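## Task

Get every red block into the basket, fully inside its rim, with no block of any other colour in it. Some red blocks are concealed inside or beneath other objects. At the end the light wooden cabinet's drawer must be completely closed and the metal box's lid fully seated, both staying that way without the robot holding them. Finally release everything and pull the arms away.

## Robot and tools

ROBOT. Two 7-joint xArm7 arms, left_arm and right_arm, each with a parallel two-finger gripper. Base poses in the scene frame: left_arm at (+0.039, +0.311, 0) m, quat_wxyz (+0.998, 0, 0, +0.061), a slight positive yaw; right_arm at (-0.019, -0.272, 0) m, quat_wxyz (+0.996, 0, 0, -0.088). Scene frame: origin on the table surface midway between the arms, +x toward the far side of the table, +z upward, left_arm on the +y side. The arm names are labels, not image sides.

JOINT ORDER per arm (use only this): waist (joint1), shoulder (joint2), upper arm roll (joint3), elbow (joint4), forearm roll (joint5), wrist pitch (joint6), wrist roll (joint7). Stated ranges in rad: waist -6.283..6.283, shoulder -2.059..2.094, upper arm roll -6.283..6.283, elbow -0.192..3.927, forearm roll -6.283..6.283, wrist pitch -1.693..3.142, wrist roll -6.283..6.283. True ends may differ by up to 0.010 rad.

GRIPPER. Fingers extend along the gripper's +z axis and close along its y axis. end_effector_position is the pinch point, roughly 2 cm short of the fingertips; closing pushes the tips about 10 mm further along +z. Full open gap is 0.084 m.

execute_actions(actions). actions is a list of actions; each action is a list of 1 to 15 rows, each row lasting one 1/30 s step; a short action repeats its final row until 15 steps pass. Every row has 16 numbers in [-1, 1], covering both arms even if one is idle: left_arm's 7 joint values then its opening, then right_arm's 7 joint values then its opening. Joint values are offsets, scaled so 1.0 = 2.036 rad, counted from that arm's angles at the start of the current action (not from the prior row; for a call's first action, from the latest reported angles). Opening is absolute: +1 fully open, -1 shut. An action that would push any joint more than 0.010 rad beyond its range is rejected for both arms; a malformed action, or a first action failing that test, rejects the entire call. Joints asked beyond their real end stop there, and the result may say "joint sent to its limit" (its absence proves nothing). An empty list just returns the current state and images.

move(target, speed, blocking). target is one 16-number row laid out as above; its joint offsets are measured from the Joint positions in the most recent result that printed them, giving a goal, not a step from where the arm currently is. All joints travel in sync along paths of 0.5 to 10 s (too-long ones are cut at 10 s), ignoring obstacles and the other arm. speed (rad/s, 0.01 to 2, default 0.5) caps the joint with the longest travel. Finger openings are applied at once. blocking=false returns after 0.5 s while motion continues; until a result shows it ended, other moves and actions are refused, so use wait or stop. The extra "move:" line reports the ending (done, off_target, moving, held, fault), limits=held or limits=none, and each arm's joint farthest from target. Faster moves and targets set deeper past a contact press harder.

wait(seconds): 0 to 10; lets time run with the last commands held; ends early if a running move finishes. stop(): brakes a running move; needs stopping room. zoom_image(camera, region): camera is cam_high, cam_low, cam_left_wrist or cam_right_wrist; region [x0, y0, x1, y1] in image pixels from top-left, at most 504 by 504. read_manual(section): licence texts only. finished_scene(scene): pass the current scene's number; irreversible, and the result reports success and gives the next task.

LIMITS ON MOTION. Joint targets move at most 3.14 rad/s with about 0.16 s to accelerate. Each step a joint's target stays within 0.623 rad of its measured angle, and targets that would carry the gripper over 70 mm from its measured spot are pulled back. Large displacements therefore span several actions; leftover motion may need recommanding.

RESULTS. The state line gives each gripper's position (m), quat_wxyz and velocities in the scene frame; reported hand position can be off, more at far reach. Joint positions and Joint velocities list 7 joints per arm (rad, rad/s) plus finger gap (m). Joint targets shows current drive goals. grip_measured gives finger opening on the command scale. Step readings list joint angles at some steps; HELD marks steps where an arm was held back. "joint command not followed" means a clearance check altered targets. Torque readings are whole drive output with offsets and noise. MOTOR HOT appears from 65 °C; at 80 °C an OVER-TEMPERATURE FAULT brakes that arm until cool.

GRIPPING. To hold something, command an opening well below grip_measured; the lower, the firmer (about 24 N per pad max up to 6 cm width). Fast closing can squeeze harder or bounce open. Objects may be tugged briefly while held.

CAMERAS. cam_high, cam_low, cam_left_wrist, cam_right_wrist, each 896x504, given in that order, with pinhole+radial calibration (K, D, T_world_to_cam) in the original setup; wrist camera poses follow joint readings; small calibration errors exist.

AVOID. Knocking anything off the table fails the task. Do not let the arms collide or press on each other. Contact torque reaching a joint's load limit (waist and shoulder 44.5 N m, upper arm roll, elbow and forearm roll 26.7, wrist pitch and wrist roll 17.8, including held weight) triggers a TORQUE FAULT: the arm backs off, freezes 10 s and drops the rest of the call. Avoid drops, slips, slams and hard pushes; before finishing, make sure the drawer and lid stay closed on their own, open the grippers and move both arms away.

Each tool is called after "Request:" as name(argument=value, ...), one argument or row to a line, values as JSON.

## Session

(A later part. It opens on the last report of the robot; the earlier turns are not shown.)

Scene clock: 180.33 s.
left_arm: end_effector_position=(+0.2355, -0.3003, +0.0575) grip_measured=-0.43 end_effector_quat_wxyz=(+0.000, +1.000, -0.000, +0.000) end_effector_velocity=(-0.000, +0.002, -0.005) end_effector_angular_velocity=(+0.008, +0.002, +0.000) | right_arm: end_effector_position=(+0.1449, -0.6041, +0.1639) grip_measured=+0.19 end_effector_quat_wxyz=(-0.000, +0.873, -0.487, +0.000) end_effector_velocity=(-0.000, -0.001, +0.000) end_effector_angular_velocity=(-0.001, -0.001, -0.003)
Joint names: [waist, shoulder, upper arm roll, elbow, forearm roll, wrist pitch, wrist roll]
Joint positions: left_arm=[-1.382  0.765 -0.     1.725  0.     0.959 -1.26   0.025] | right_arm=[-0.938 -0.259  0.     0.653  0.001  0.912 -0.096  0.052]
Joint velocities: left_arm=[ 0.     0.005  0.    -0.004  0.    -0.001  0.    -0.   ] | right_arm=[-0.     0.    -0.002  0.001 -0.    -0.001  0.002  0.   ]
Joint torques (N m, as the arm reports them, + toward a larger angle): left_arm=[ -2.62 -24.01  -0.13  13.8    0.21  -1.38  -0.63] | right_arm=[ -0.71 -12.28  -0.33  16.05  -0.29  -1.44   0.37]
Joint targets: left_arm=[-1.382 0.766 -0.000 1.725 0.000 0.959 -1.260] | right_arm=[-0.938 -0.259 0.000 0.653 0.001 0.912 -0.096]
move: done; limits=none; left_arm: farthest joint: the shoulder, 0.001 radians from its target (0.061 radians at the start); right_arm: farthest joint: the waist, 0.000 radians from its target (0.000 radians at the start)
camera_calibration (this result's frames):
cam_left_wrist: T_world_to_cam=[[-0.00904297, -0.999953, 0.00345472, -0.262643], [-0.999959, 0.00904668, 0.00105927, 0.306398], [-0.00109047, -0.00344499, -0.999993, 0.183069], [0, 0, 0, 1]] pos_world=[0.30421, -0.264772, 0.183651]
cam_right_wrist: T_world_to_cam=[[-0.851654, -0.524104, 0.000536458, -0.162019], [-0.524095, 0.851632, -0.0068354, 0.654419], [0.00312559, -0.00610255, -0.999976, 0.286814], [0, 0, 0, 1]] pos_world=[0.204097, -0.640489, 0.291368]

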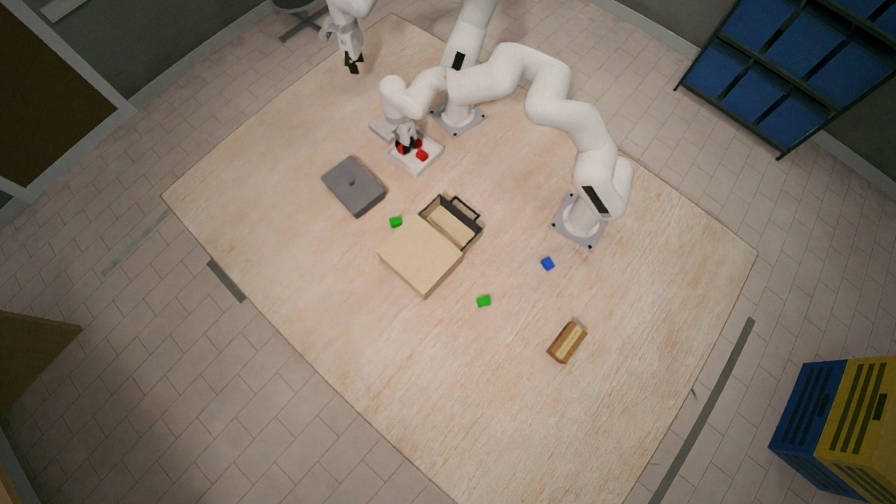

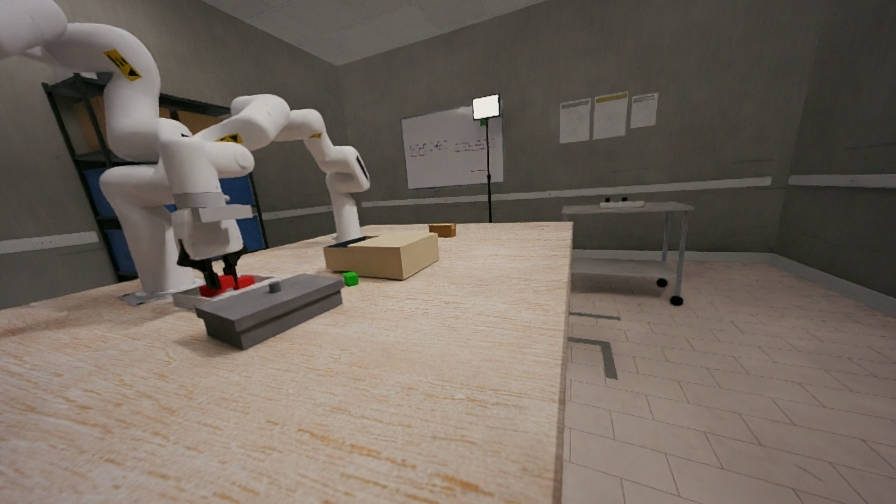

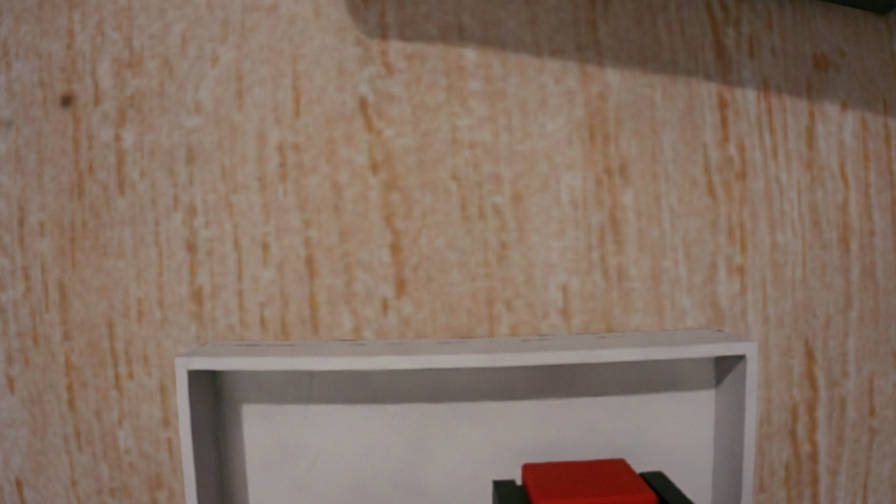

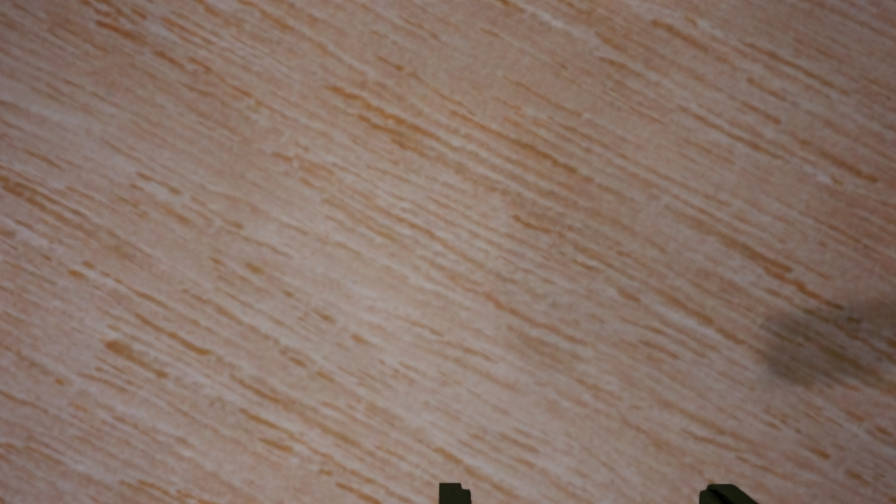

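Request:
move(
  target=[0,0.013,0,-0.0056,0,-0.0186,0,-1,0,0,0,0,0,0,0,0.2],
  speed=0.08,
)

Request:
move(
  target=[0,0,0,0,0,0,0,-0.2,0,0,0,0,0,0,0,0.2],
)

Request:
move(
  target=[0,-0.0425,0,0.0184,0,0.0613,0,-0.2,0,0,0,0,0,0,0,0.2],
  speed=0.2,
)

Request:
move(
  target=[0.09,-0.357,0,-0.607,0,-0.25,0.09,-1,0,0,0,0,0,0,0,0.2],
  speed=0.7,
)

Request:
move(
  target=[0.0443,0,0,0,0,0,0.0443,-1,0,0,0,0,0,0,0,0.2],
  speed=0.2,
)

Scene clock: 195.03 s.
left_arm: end_effector_position=(+0.2353, -0.2997, +0.0392) grip_measured=-0.43 end_effector_quat_wxyz=(+0.001, +1.000, -0.000, +0.000) end_effector_velocity=(+0.000, +0.000, -0.002) end_effector_angular_velocity=(+0.001, -0.001, -0.001) | right_arm: end_effector_position=(+0.1449, -0.6041, +0.1639) grip_measured=+0.19 end_effector_quat_wxyz=(-0.000, +0.873, -0.487, +0.000) end_effector_velocity=(+0.000, -0.000, +0.001) end_effector_angular_velocity=(-0.002, -0.001, +0.000)
Joint names: [waist, shoulder, upper arm roll, elbow, forearm roll, wrist pitch, wrist roll]
Joint positions: left_arm=[-1.382  0.792 -0.     1.714  0.     0.921 -1.26   0.025] | right_arm=[-0.938 -0.259  0.     0.653  0.001  0.912 -0.096  0.052]
Joint velocities: left_arm=[-0.     0.002  0.    -0.001  0.001 -0.002  0.     0.   ] | right_arm=[ 0.    -0.002 -0.    -0.     0.    -0.    -0.     0.   ]
Joint torques (N m, as the arm reports them, + toward a larger angle): left_arm=[ -2.51 -23.96  -0.11  13.52   0.34  -1.42  -0.6 ] | right_arm=[ -0.91 -12.63  -0.34  15.96  -0.11  -1.52   0.37]
Joint targets: left_arm=[-1.382 0.792 -0.000 1.714 0.000 0.921 -1.260] | right_arm=[-0.938 -0.259 0.000 0.653 0.001 0.912 -0.096]
move: done; limits=none; left_arm: farthest joint: the elbow, 0.001 radians from its target (0.011 radians at the start); right_arm: farthest joint: the waist, 0.000 radians from its target (0.000 radians at the start)
camera_calibration (this result's frames):
cam_left_wrist: T_world_to_cam=[[-0.00905205, -0.999951, 0.00400129, -0.262084], [-0.999959, 0.00905568, 0.00088965, 0.30625], [-0.000925841, -0.00399307, -0.999992, 0.164591], [0, 0, 0, 1]] pos_world=[0.304017, -0.264187, 0.165366]
cam_right_wrist: T_world_to_cam=[[-0.851654, -0.524104, 0.000536415, -0.162019], [-0.524095, 0.851632, -0.00683546, 0.654419], [0.00312566, -0.00610258, -0.999976, 0.286814], [0, 0, 0, 1]] pos_world=[0.204097, -0.640489, 0.291368]

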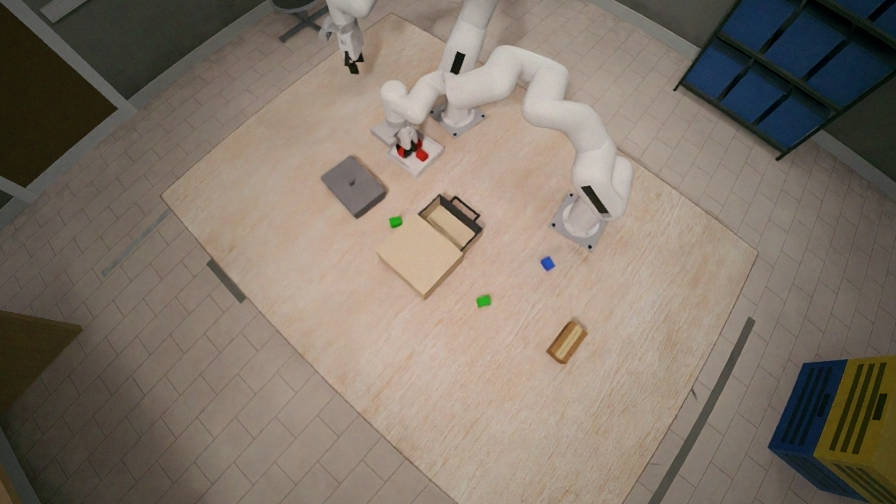

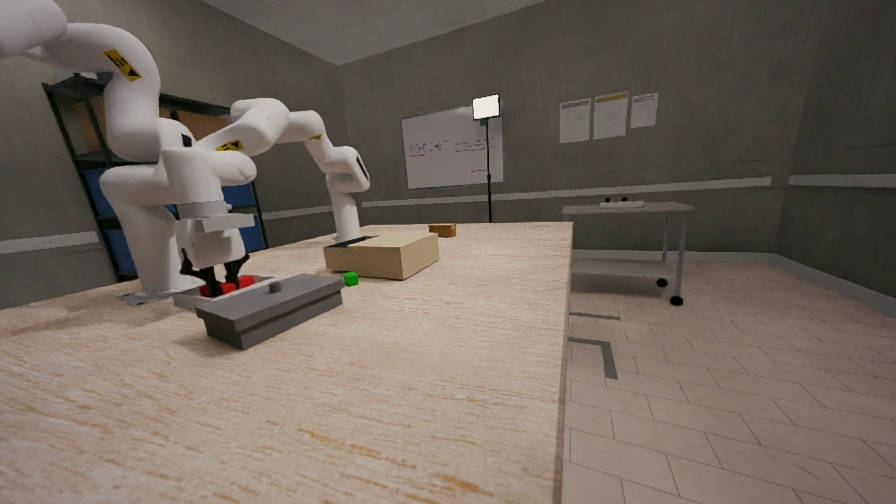

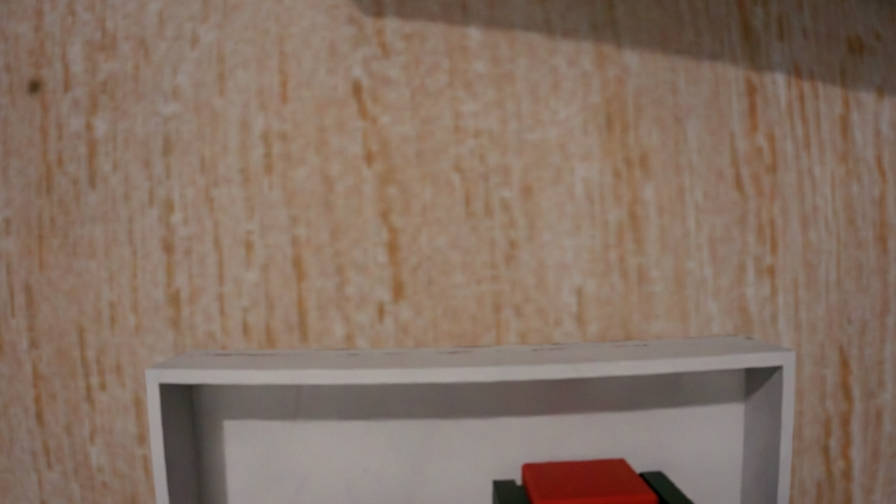

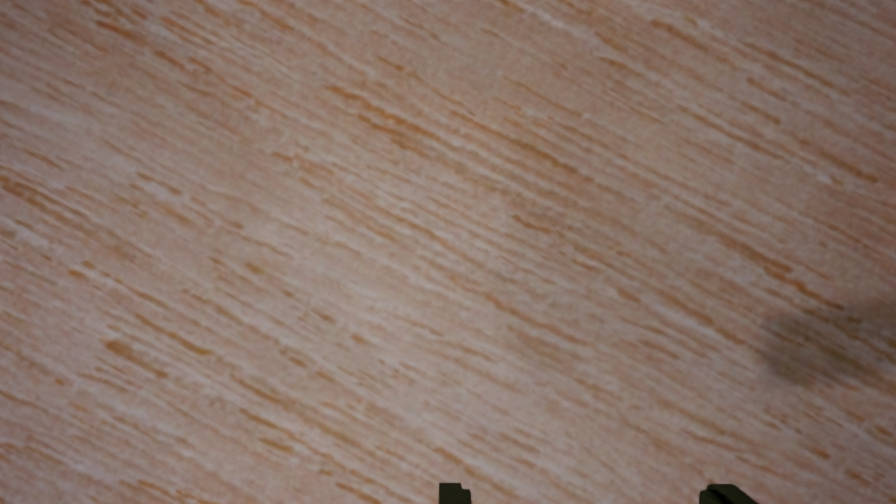

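Scene clock: 195.53 s.
left_arm: end_effector_position=(+0.2353, -0.2998, +0.0392) grip_measured=-0.22 end_effector_quat_wxyz=(+0.001, +1.000, -0.000, +0.000) end_effector_velocity=(+0.000, +0.000, -0.000) end_effector_angular_velocity=(+0.000, -0.000, -0.000) | right_arm: end_effector_position=(+0.1449, -0.6041, +0.1639) grip_measured=+0.19 end_effector_quat_wxyz=(-0.000, +0.873, -0.487, +0.000) end_effector_velocity=(+0.000, -0.000, -0.000) end_effector_angular_velocity=(+0.001, +0.000, -0.001)
Joint names: [waist, shoulder, upper arm roll, elbow, forearm roll, wrist pitch, wrist roll]
Joint positions: left_arm=[-1.382  0.792 -0.     1.714  0.     0.921 -1.26   0.035] | right_arm=[-0.938 -0.259  0.     0.653  0.001  0.912 -0.096  0.052]
Joint velocities: left_arm=[ 0.     0.001 -0.     0.     0.001 -0.    -0.    -0.   ] | right_arm=[ 0.     0.002 -0.     0.001  0.    -0.     0.    -0.   ]
Joint torques (N m, as the arm reports them, + toward a larger angle): left_arm=[ -2.66 -23.82  -0.15  13.41   0.23  -1.52  -0.62] | right_arm=[ -0.87 -12.36  -0.23  15.94  -0.05  -1.63   0.45]
Joint targets: left_arm=[-1.382 0.792 -0.000 1.714 0.000 0.921 -1.260] | right_arm=[-0.938 -0.259 0.000 0.653 0.001 0.912 -0.096]
move: done; limits=none; left_arm: farthest joint: the waist, 0.000 radians from its target (0.000 radians at the start); right_arm: farthest joint: the waist, 0.000 radians from its target (0.000 radians at the start)
camera_calibration (this result's frames):
cam_left_wrist: T_world_to_cam=[[-0.00905095, -0.999951, 0.00404643, -0.262099], [-0.999959, 0.00905456, 0.000874568, 0.306255], [-0.000911164, -0.00403835, -0.999991, 0.164599], [0, 0, 0, 1]] pos_world=[0.30402, -0.264194, 0.16539]
cam_right_wrist: T_world_to_cam=[[-0.851654, -0.524104, 0.000536386, -0.162019], [-0.524095, 0.851632, -0.00683552, 0.654419], [0.00312572, -0.00610262, -0.999976, 0.286814], [0, 0, 0, 1]] pos_world=[0.204097, -0.640489, 0.291368]

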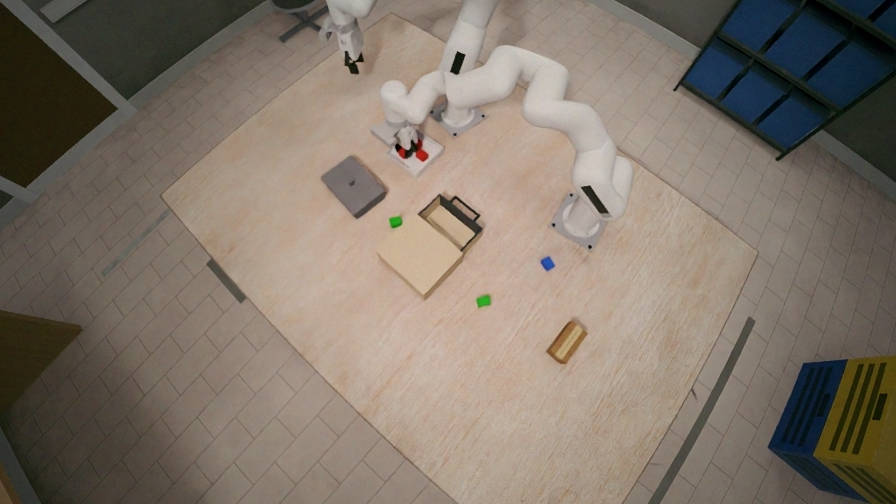

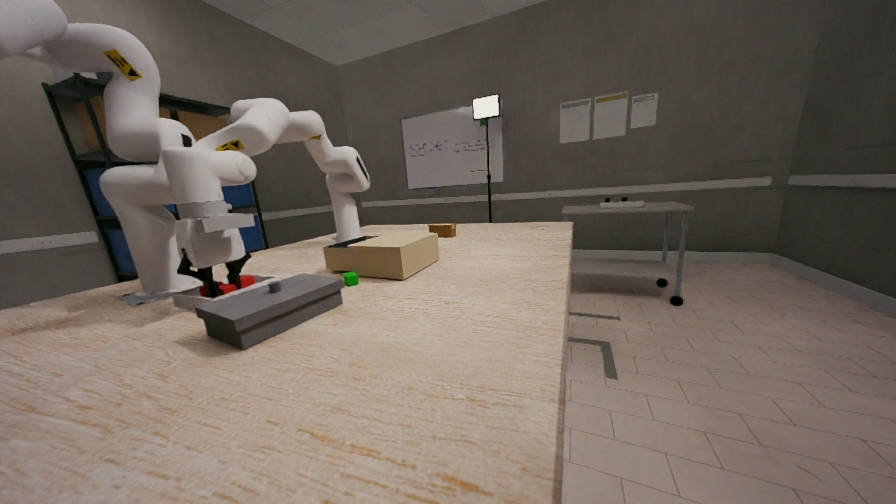

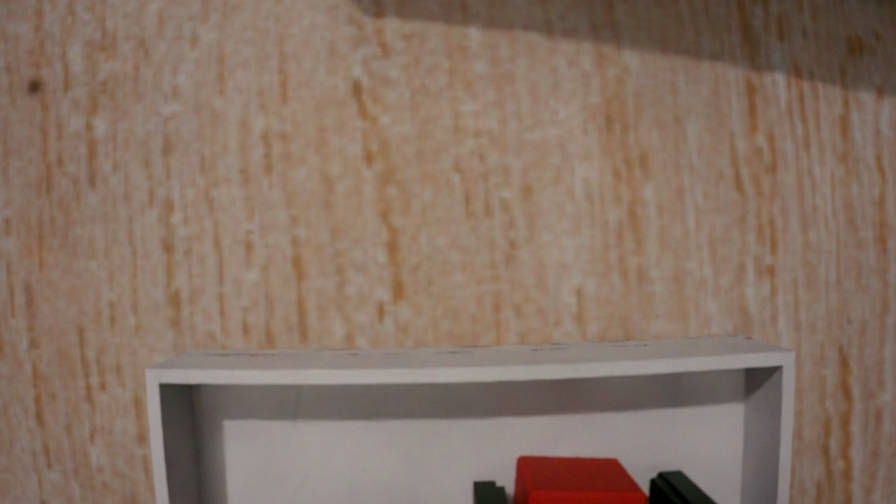

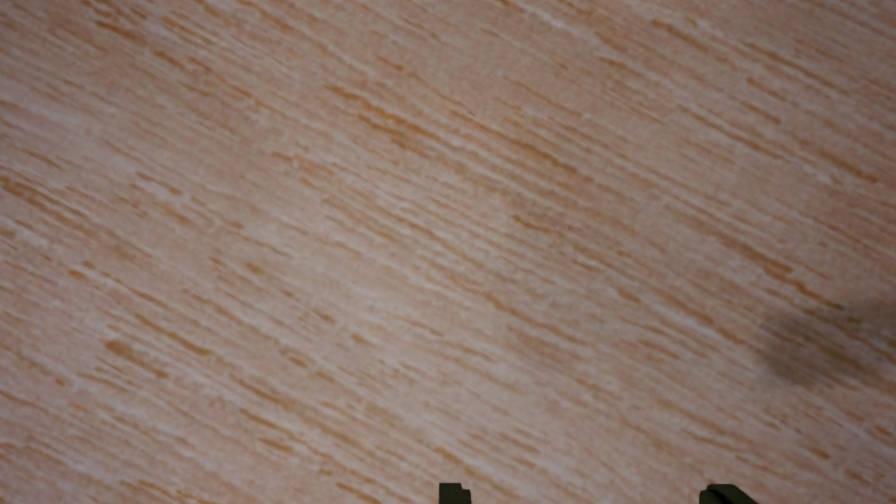

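Scene clock: 196.63 s.
left_arm: end_effector_position=(+0.2352, -0.2994, +0.1000) grip_measured=-0.22 end_effector_quat_wxyz=(+0.000, +1.000, -0.000, +0.000) end_effector_velocity=(+0.001, -0.002, +0.005) end_effector_angular_velocity=(-0.007, -0.003, +0.001) | right_arm: end_effector_position=(+0.1449, -0.6041, +0.1639) grip_measured=+0.19 end_effector_quat_wxyz=(-0.000, +0.873, -0.487, +0.000) end_effector_velocity=(+0.000, -0.000, -0.000) end_effector_angular_velocity=(+0.000, -0.001, -0.001)
Joint names: [waist, shoulder, upper arm roll, elbow, forearm roll, wrist pitch, wrist roll]
Joint positions: left_arm=[-1.382  0.705 -0.     1.751  0.     1.046 -1.26   0.035] | right_arm=[-0.938 -0.259  0.     0.653  0.001  0.912 -0.096  0.052]
Joint velocities: left_arm=[ 0.    -0.005  0.     0.004 -0.     0.001 -0.     0.   ] | right_arm=[ 0.     0.001 -0.001  0.001  0.001 -0.    -0.    -0.   ]
Joint torques (N m, as the arm reports them, + toward a larger angle): left_arm=[ -2.63 -23.09  -0.25  13.85   0.24  -1.45  -0.61] | right_arm=[ -0.89 -12.28  -0.41  16.13  -0.12  -1.53   0.38]
Joint targets: left_arm=[-1.382 0.705 -0.000 1.752 0.000 1.046 -1.260] | right_arm=[-0.938 -0.259 0.000 0.653 0.001 0.912 -0.096]
move: done; limits=none; left_arm: farthest joint: the waist, 0.000 radians from its target (0.000 radians at the start); right_arm: farthest joint: the waist, 0.000 radians from its target (0.000 radians at the start)
camera_calibration (this result's frames):
cam_left_wrist: T_world_to_cam=[[-0.00903428, -0.999956, 0.00265302, -0.261859], [-0.999958, 0.00903775, 0.00129973, 0.306053], [-0.00132365, -0.00264116, -0.999996, 0.225869], [0, 0, 0, 1]] pos_world=[0.303974, -0.264017, 0.226165]
cam_right_wrist: T_world_to_cam=[[-0.851654, -0.524104, 0.000536375, -0.162019], [-0.524095, 0.851632, -0.00683552, 0.654419], [0.00312573, -0.00610261, -0.999976, 0.286814], [0, 0, 0, 1]] pos_world=[0.204097, -0.640489, 0.291368]

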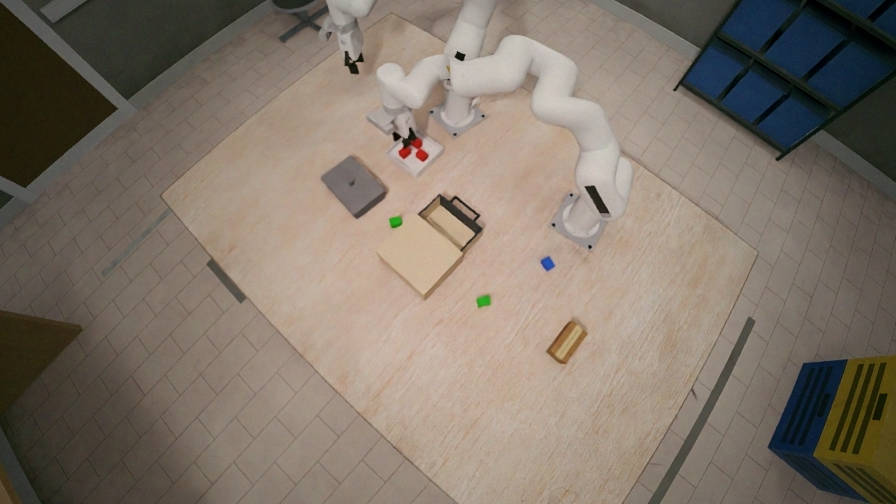

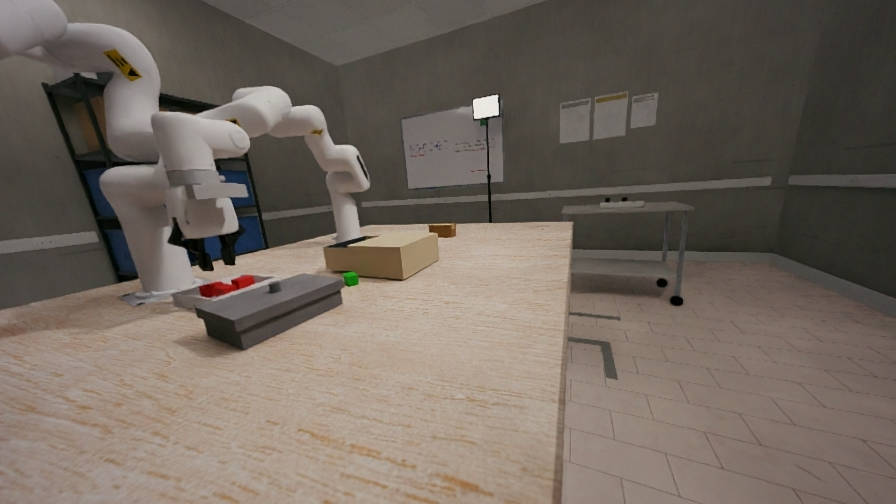

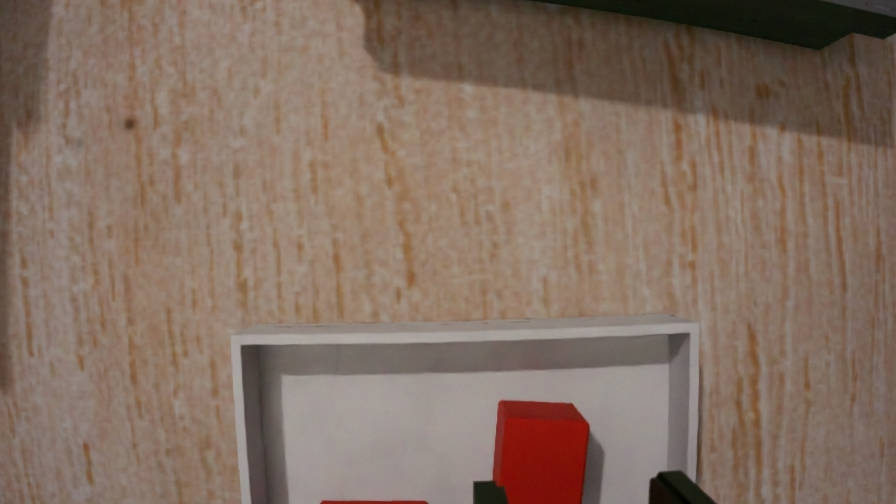

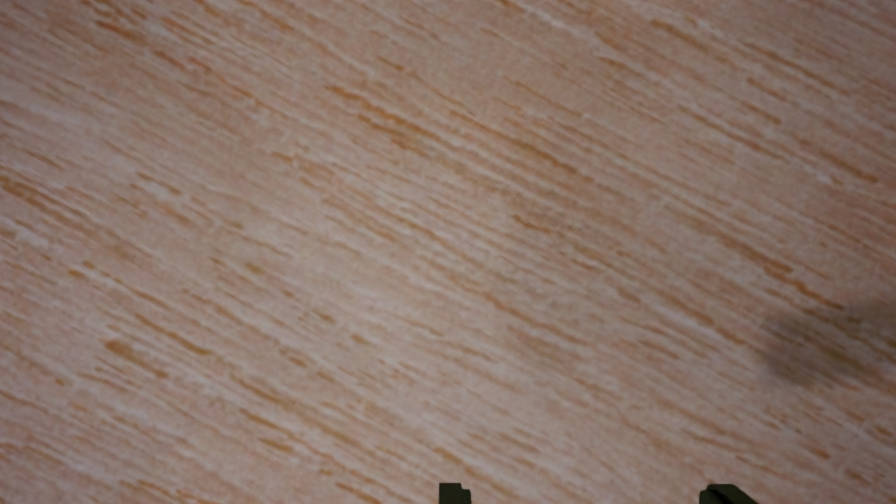

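Scene clock: 199.10 s.
left_arm: end_effector_position=(+0.2119, -0.0096, +0.0550) grip_measured=-1.00 end_effector_quat_wxyz=(+0.000, +1.000, -0.000, +0.000) end_effector_velocity=(+0.000, +0.001, -0.000) end_effector_angular_velocity=(+0.001, +0.001, +0.003) | right_arm: end_effector_position=(+0.1449, -0.6041, +0.1639) grip_measured=+0.19 end_effector_quat_wxyz=(-0.000, +0.873, -0.487, +0.000) end_effector_velocity=(+0.001, -0.000, +0.001) end_effector_angular_velocity=(-0.003, -0.001, +0.000)
Joint names: [waist, shoulder, upper arm roll, elbow, forearm roll, wrist pitch, wrist roll]
Joint positions: left_arm=[-1.199 -0.021 -0.     0.516  0.     0.537 -1.077  0.   ] | right_arm=[-0.938 -0.259  0.     0.653  0.001  0.912 -0.096  0.052]
Joint velocities: left_arm=[ 0.001 -0.001  0.001 -0.003 -0.001 -0.     0.     0.   ] | right_arm=[ 0.    -0.003  0.001 -0.     0.    -0.     0.001 -0.   ]
Joint torques (N m, as the arm reports them, + toward a larger angle): left_arm=[ -2.57 -11.07   0.16  10.82   0.35  -1.41  -0.59] | right_arm=[ -0.77 -12.48  -0.28  16.08  -0.11  -1.56   0.4 ]
Joint targets: left_arm=[-1.199 -0.021 -0.000 0.516 0.000 0.537 -1.077] | right_arm=[-0.938 -0.259 0.000 0.653 0.001 0.912 -0.096]
move: done; limits=none; left_arm: farthest joint: the shoulder, 0.001 radians from its target (0.727 radians at the start); right_arm: farthest joint: the waist, 0.000 radians from its target (0.000 radians at the start)
camera_calibration (this result's frames):
cam_left_wrist: T_world_to_cam=[[-0.00927081, -0.999953, 0.00270907, 0.0278764], [-0.999956, 0.00927382, 0.00110178, 0.280161], [-0.00112685, -0.00269874, -0.999996, 0.18155], [0, 0, 0, 1]] pos_world=[0.280612, 0.0257669, 0.181165]
cam_right_wrist: T_world_to_cam=[[-0.851654, -0.524104, 0.000536402, -0.162019], [-0.524095, 0.851632, -0.00683554, 0.654419], [0.00312572, -0.00610264, -0.999976, 0.286814], [0, 0, 0, 1]] pos_world=[0.204097, -0.640489, 0.291368]

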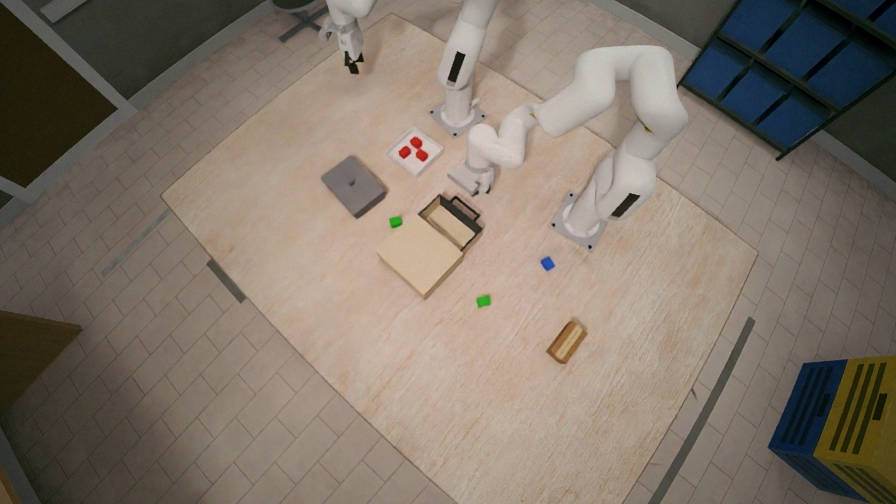

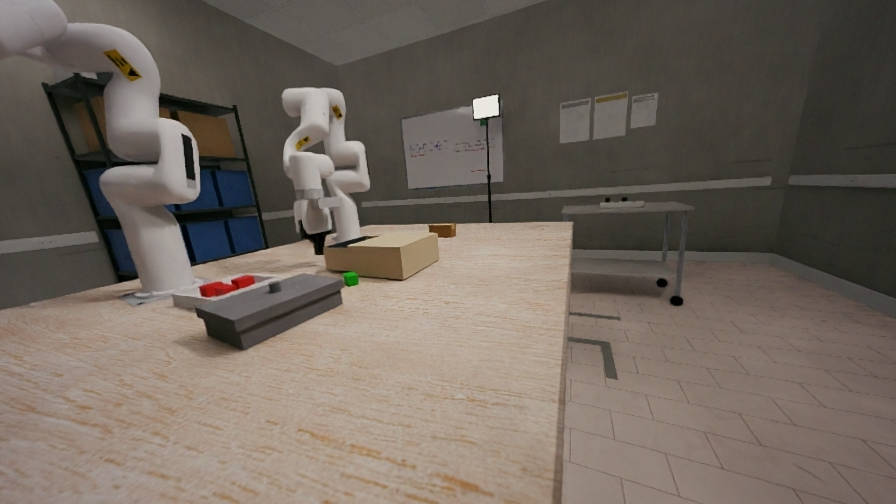

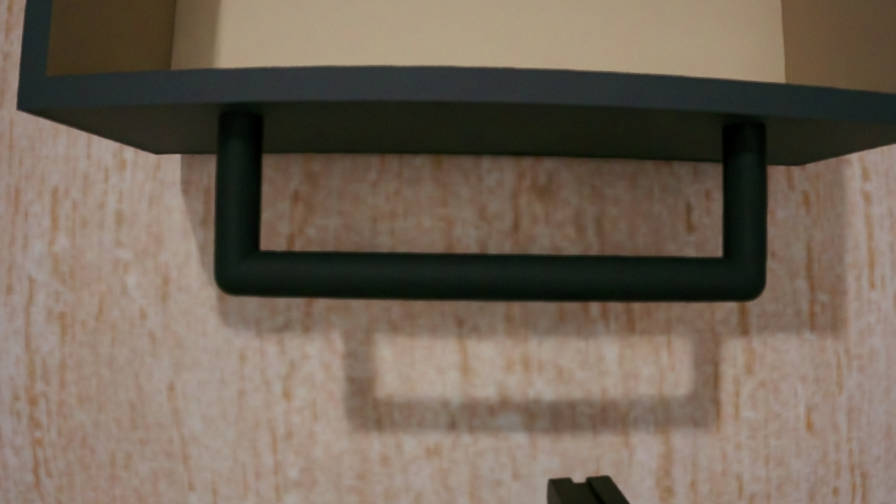

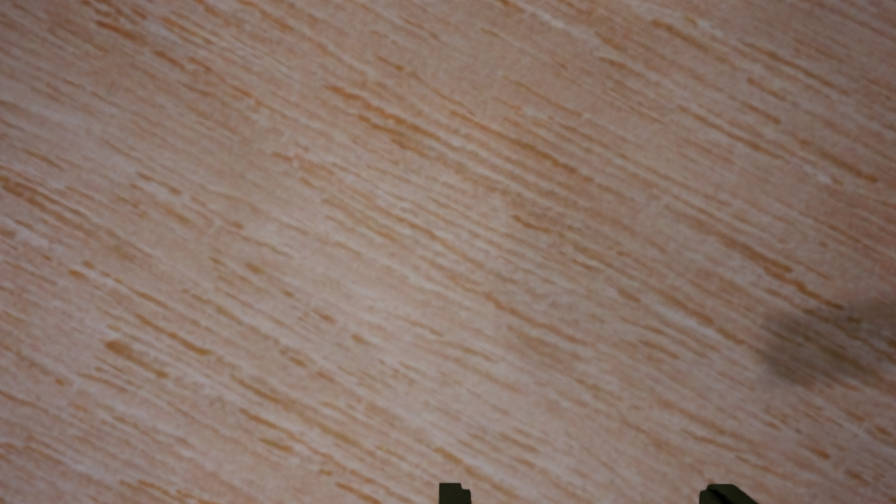

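Scene clock: 200.00 s.
left_arm: end_effector_position=(+0.2399, +0.0071, +0.0550) grip_measured=-1.00 end_effector_quat_wxyz=(+0.000, +1.000, -0.000, +0.000) end_effector_velocity=(+0.001, +0.001, -0.000) end_effector_angular_velocity=(+0.001, +0.000, +0.002) | right_arm: end_effector_position=(+0.1449, -0.6041, +0.1639) grip_measured=+0.19 end_effector_quat_wxyz=(-0.000, +0.873, -0.487, +0.000) end_effector_velocity=(-0.001, +0.000, -0.001) end_effector_angular_velocity=(+0.002, +0.000, -0.003)
Joint names: [waist, shoulder, upper arm roll, elbow, forearm roll, wrist pitch, wrist roll]
Joint positions: left_arm=[-1.109 -0.021 -0.     0.516  0.     0.537 -0.987  0.   ] | right_arm=[-0.938 -0.259  0.     0.653  0.001  0.912 -0.096  0.052]
Joint velocities: left_arm=[0.002 0.001 0.003 0.    0.001 0.    0.002 0.   ] | right_arm=[-0.     0.    -0.001 -0.001  0.     0.     0.001 -0.   ]
Joint torques (N m, as the arm reports them, + toward a larger angle): left_arm=[ -2.86 -11.32  -0.06  10.75   0.47  -1.45  -0.7 ] | right_arm=[ -0.9  -12.01  -0.21  15.98  -0.37  -1.53   0.28]
Joint targets: left_arm=[-1.109 -0.021 -0.000 0.516 0.000 0.537 -0.987] | right_arm=[-0.938 -0.259 0.000 0.653 0.001 0.912 -0.096]
move: done; limits=none; left_arm: farthest joint: the waist, 0.001 radians from its target (0.090 radians at the start); right_arm: farthest joint: the waist, 0.000 radians from its target (0.000 radians at the start)
camera_calibration (this result's frames):
cam_left_wrist: T_world_to_cam=[[-0.00963975, -0.99995, 0.00268128, 0.0449541], [-0.999953, 0.00964266, 0.00107464, 0.308014], [-0.00110044, -0.00267079, -0.999996, 0.181621], [0, 0, 0, 1]] pos_world=[0.308632, 0.0424668, 0.181169]
cam_right_wrist: T_world_to_cam=[[-0.851654, -0.524104, 0.000536342, -0.162019], [-0.524095, 0.851632, -0.0068355, 0.654419], [0.00312575, -0.00610258, -0.999976, 0.286814], [0, 0, 0, 1]] pos_world=[0.204097, -0.640489, 0.291368]

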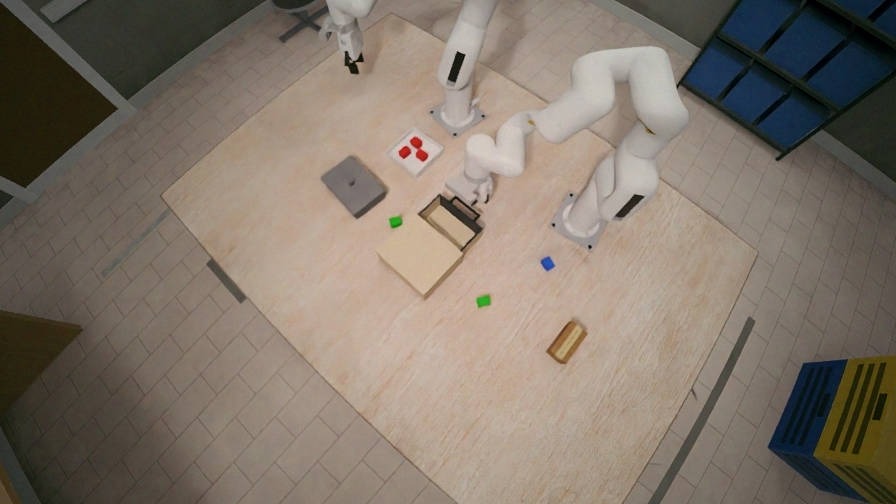

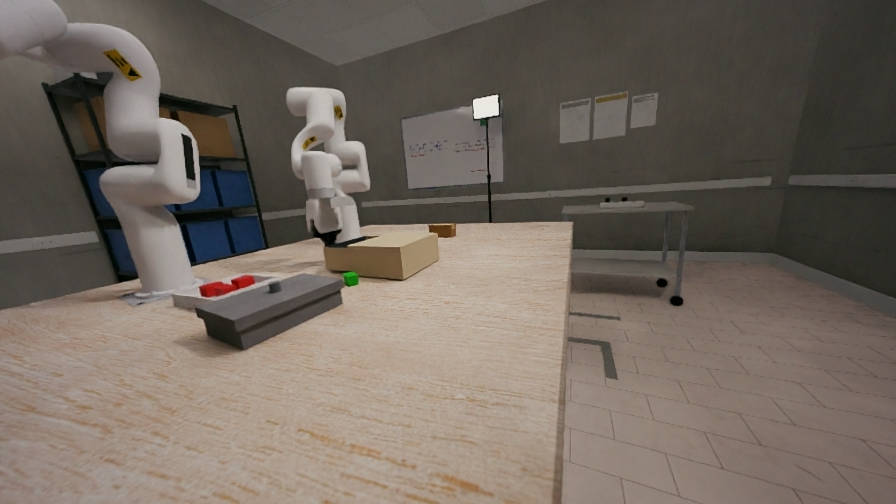

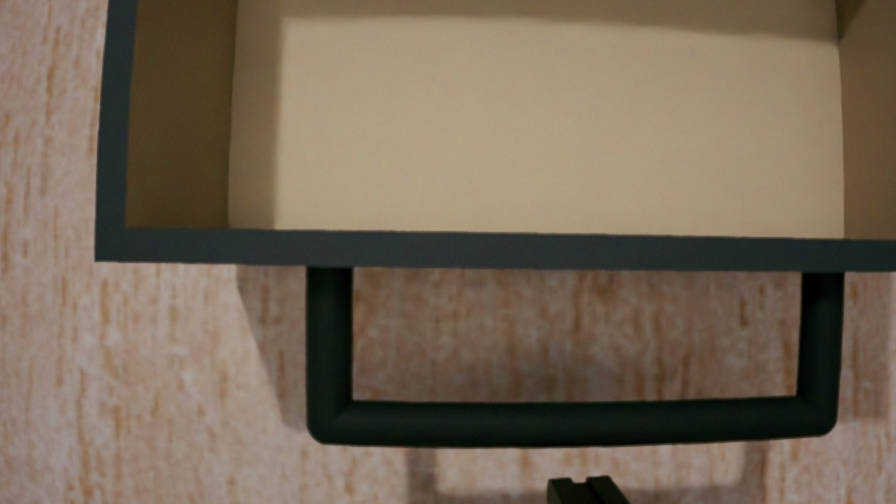

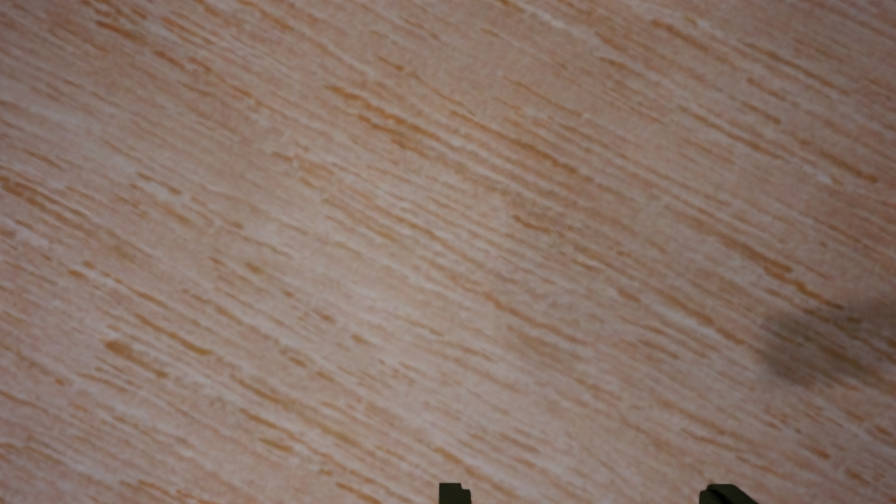

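Request:
move(
  target=[0.107,0.0985,0,0.1288,0,0.0302,0.107,-1,0,0,0,0,0,0,0,0.2],
  speed=0.1,
)

Scene clock: 205.37 s.
left_arm: end_effector_position=(+0.3530, +0.0069, +0.0553) grip_measured=-1.00 end_effector_quat_wxyz=(+0.000, +1.000, -0.000, +0.000) end_effector_velocity=(+0.001, +0.000, -0.001) end_effector_angular_velocity=(+0.000, +0.001, +0.000) | right_arm: end_effector_position=(+0.1449, -0.6041, +0.1639) grip_measured=+0.19 end_effector_quat_wxyz=(-0.000, +0.873, -0.487, +0.000) end_effector_velocity=(+0.001, +0.000, +0.000) end_effector_angular_velocity=(-0.000, +0.001, +0.003)
Joint names: [waist, shoulder, upper arm roll, elbow, forearm roll, wrist pitch, wrist roll]
Joint positions: left_arm=[-0.892  0.179 -0.001  0.778  0.     0.598 -0.77   0.   ] | right_arm=[-0.938 -0.259  0.     0.653  0.001  0.912 -0.096  0.052]
Joint velocities: left_arm=[ 0.002  0.004 -0.     0.003 -0.    -0.     0.002  0.   ] | right_arm=[ 0.     0.     0.002  0.001 -0.     0.001 -0.    -0.   ]
Joint torques (N m, as the arm reports them, + toward a larger angle): left_arm=[ -2.07 -14.74   0.52  11.81   0.35  -1.71  -0.57] | right_arm=[ -1.   -12.1   -0.45  16.1    0.11  -1.44   0.38]
Joint targets: left_arm=[-0.892 0.179 -0.000 0.778 0.000 0.598 -0.769] | right_arm=[-0.938 -0.259 0.000 0.653 0.001 0.912 -0.096]
move: done; limits=none; left_arm: farthest joint: the waist, 0.001 radians from its target (0.218 radians at the start); right_arm: farthest joint: the waist, 0.000 radians from its target (0.000 radians at the start)
camera_calibration (this result's frames):
cam_left_wrist: T_world_to_cam=[[-0.00973126, -0.999949, 0.00275156, 0.0458221], [-0.999952, 0.00973406, 0.00100824, 0.42115], [-0.00103498, -0.00274162, -0.999996, 0.182017], [0, 0, 0, 1]] pos_world=[0.421765, 0.0422193, 0.181465]
cam_right_wrist: T_world_to_cam=[[-0.851654, -0.524104, 0.000536321, -0.162019], [-0.524095, 0.851632, -0.00683544, 0.654419], [0.00312573, -0.00610251, -0.999976, 0.286814], [0, 0, 0, 1]] pos_world=[0.204097, -0.640489, 0.291368]

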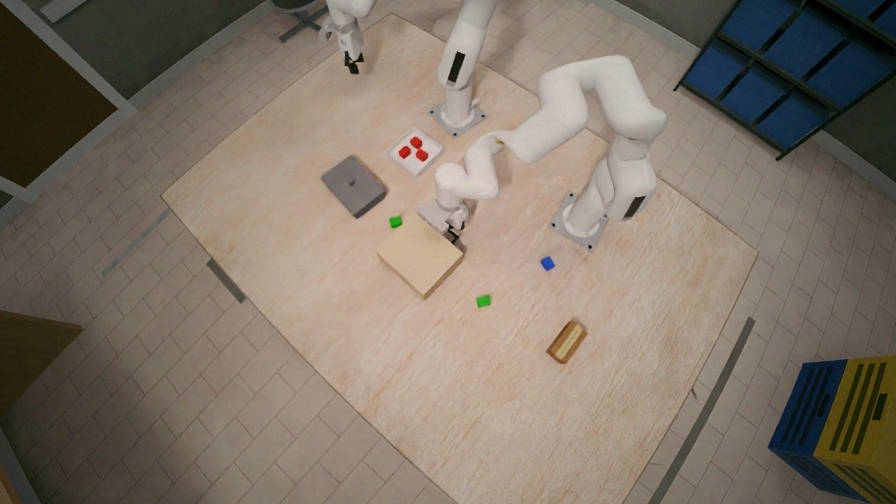

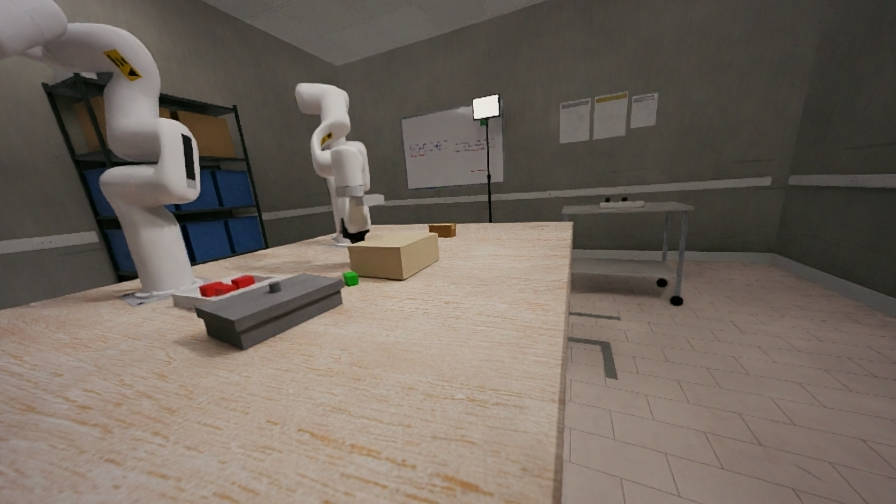

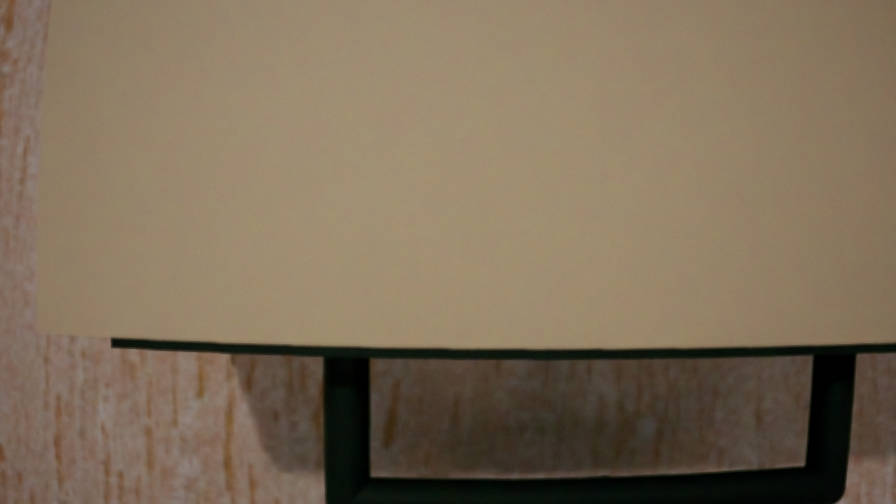

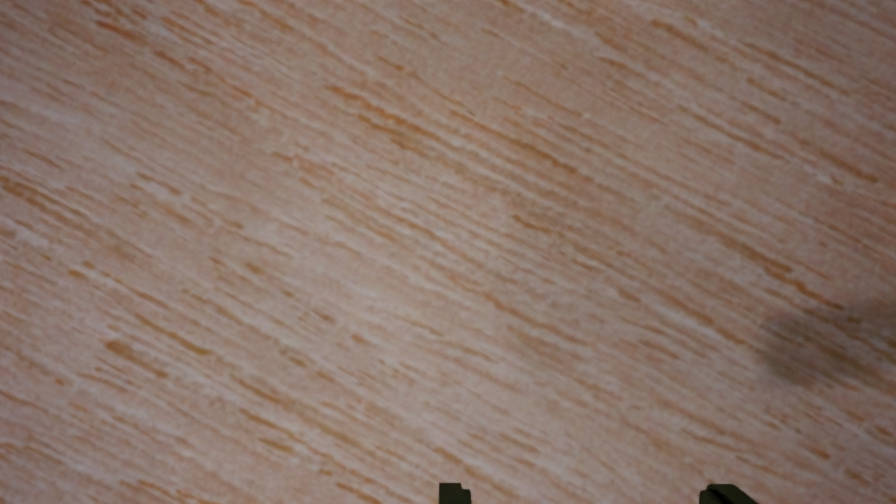

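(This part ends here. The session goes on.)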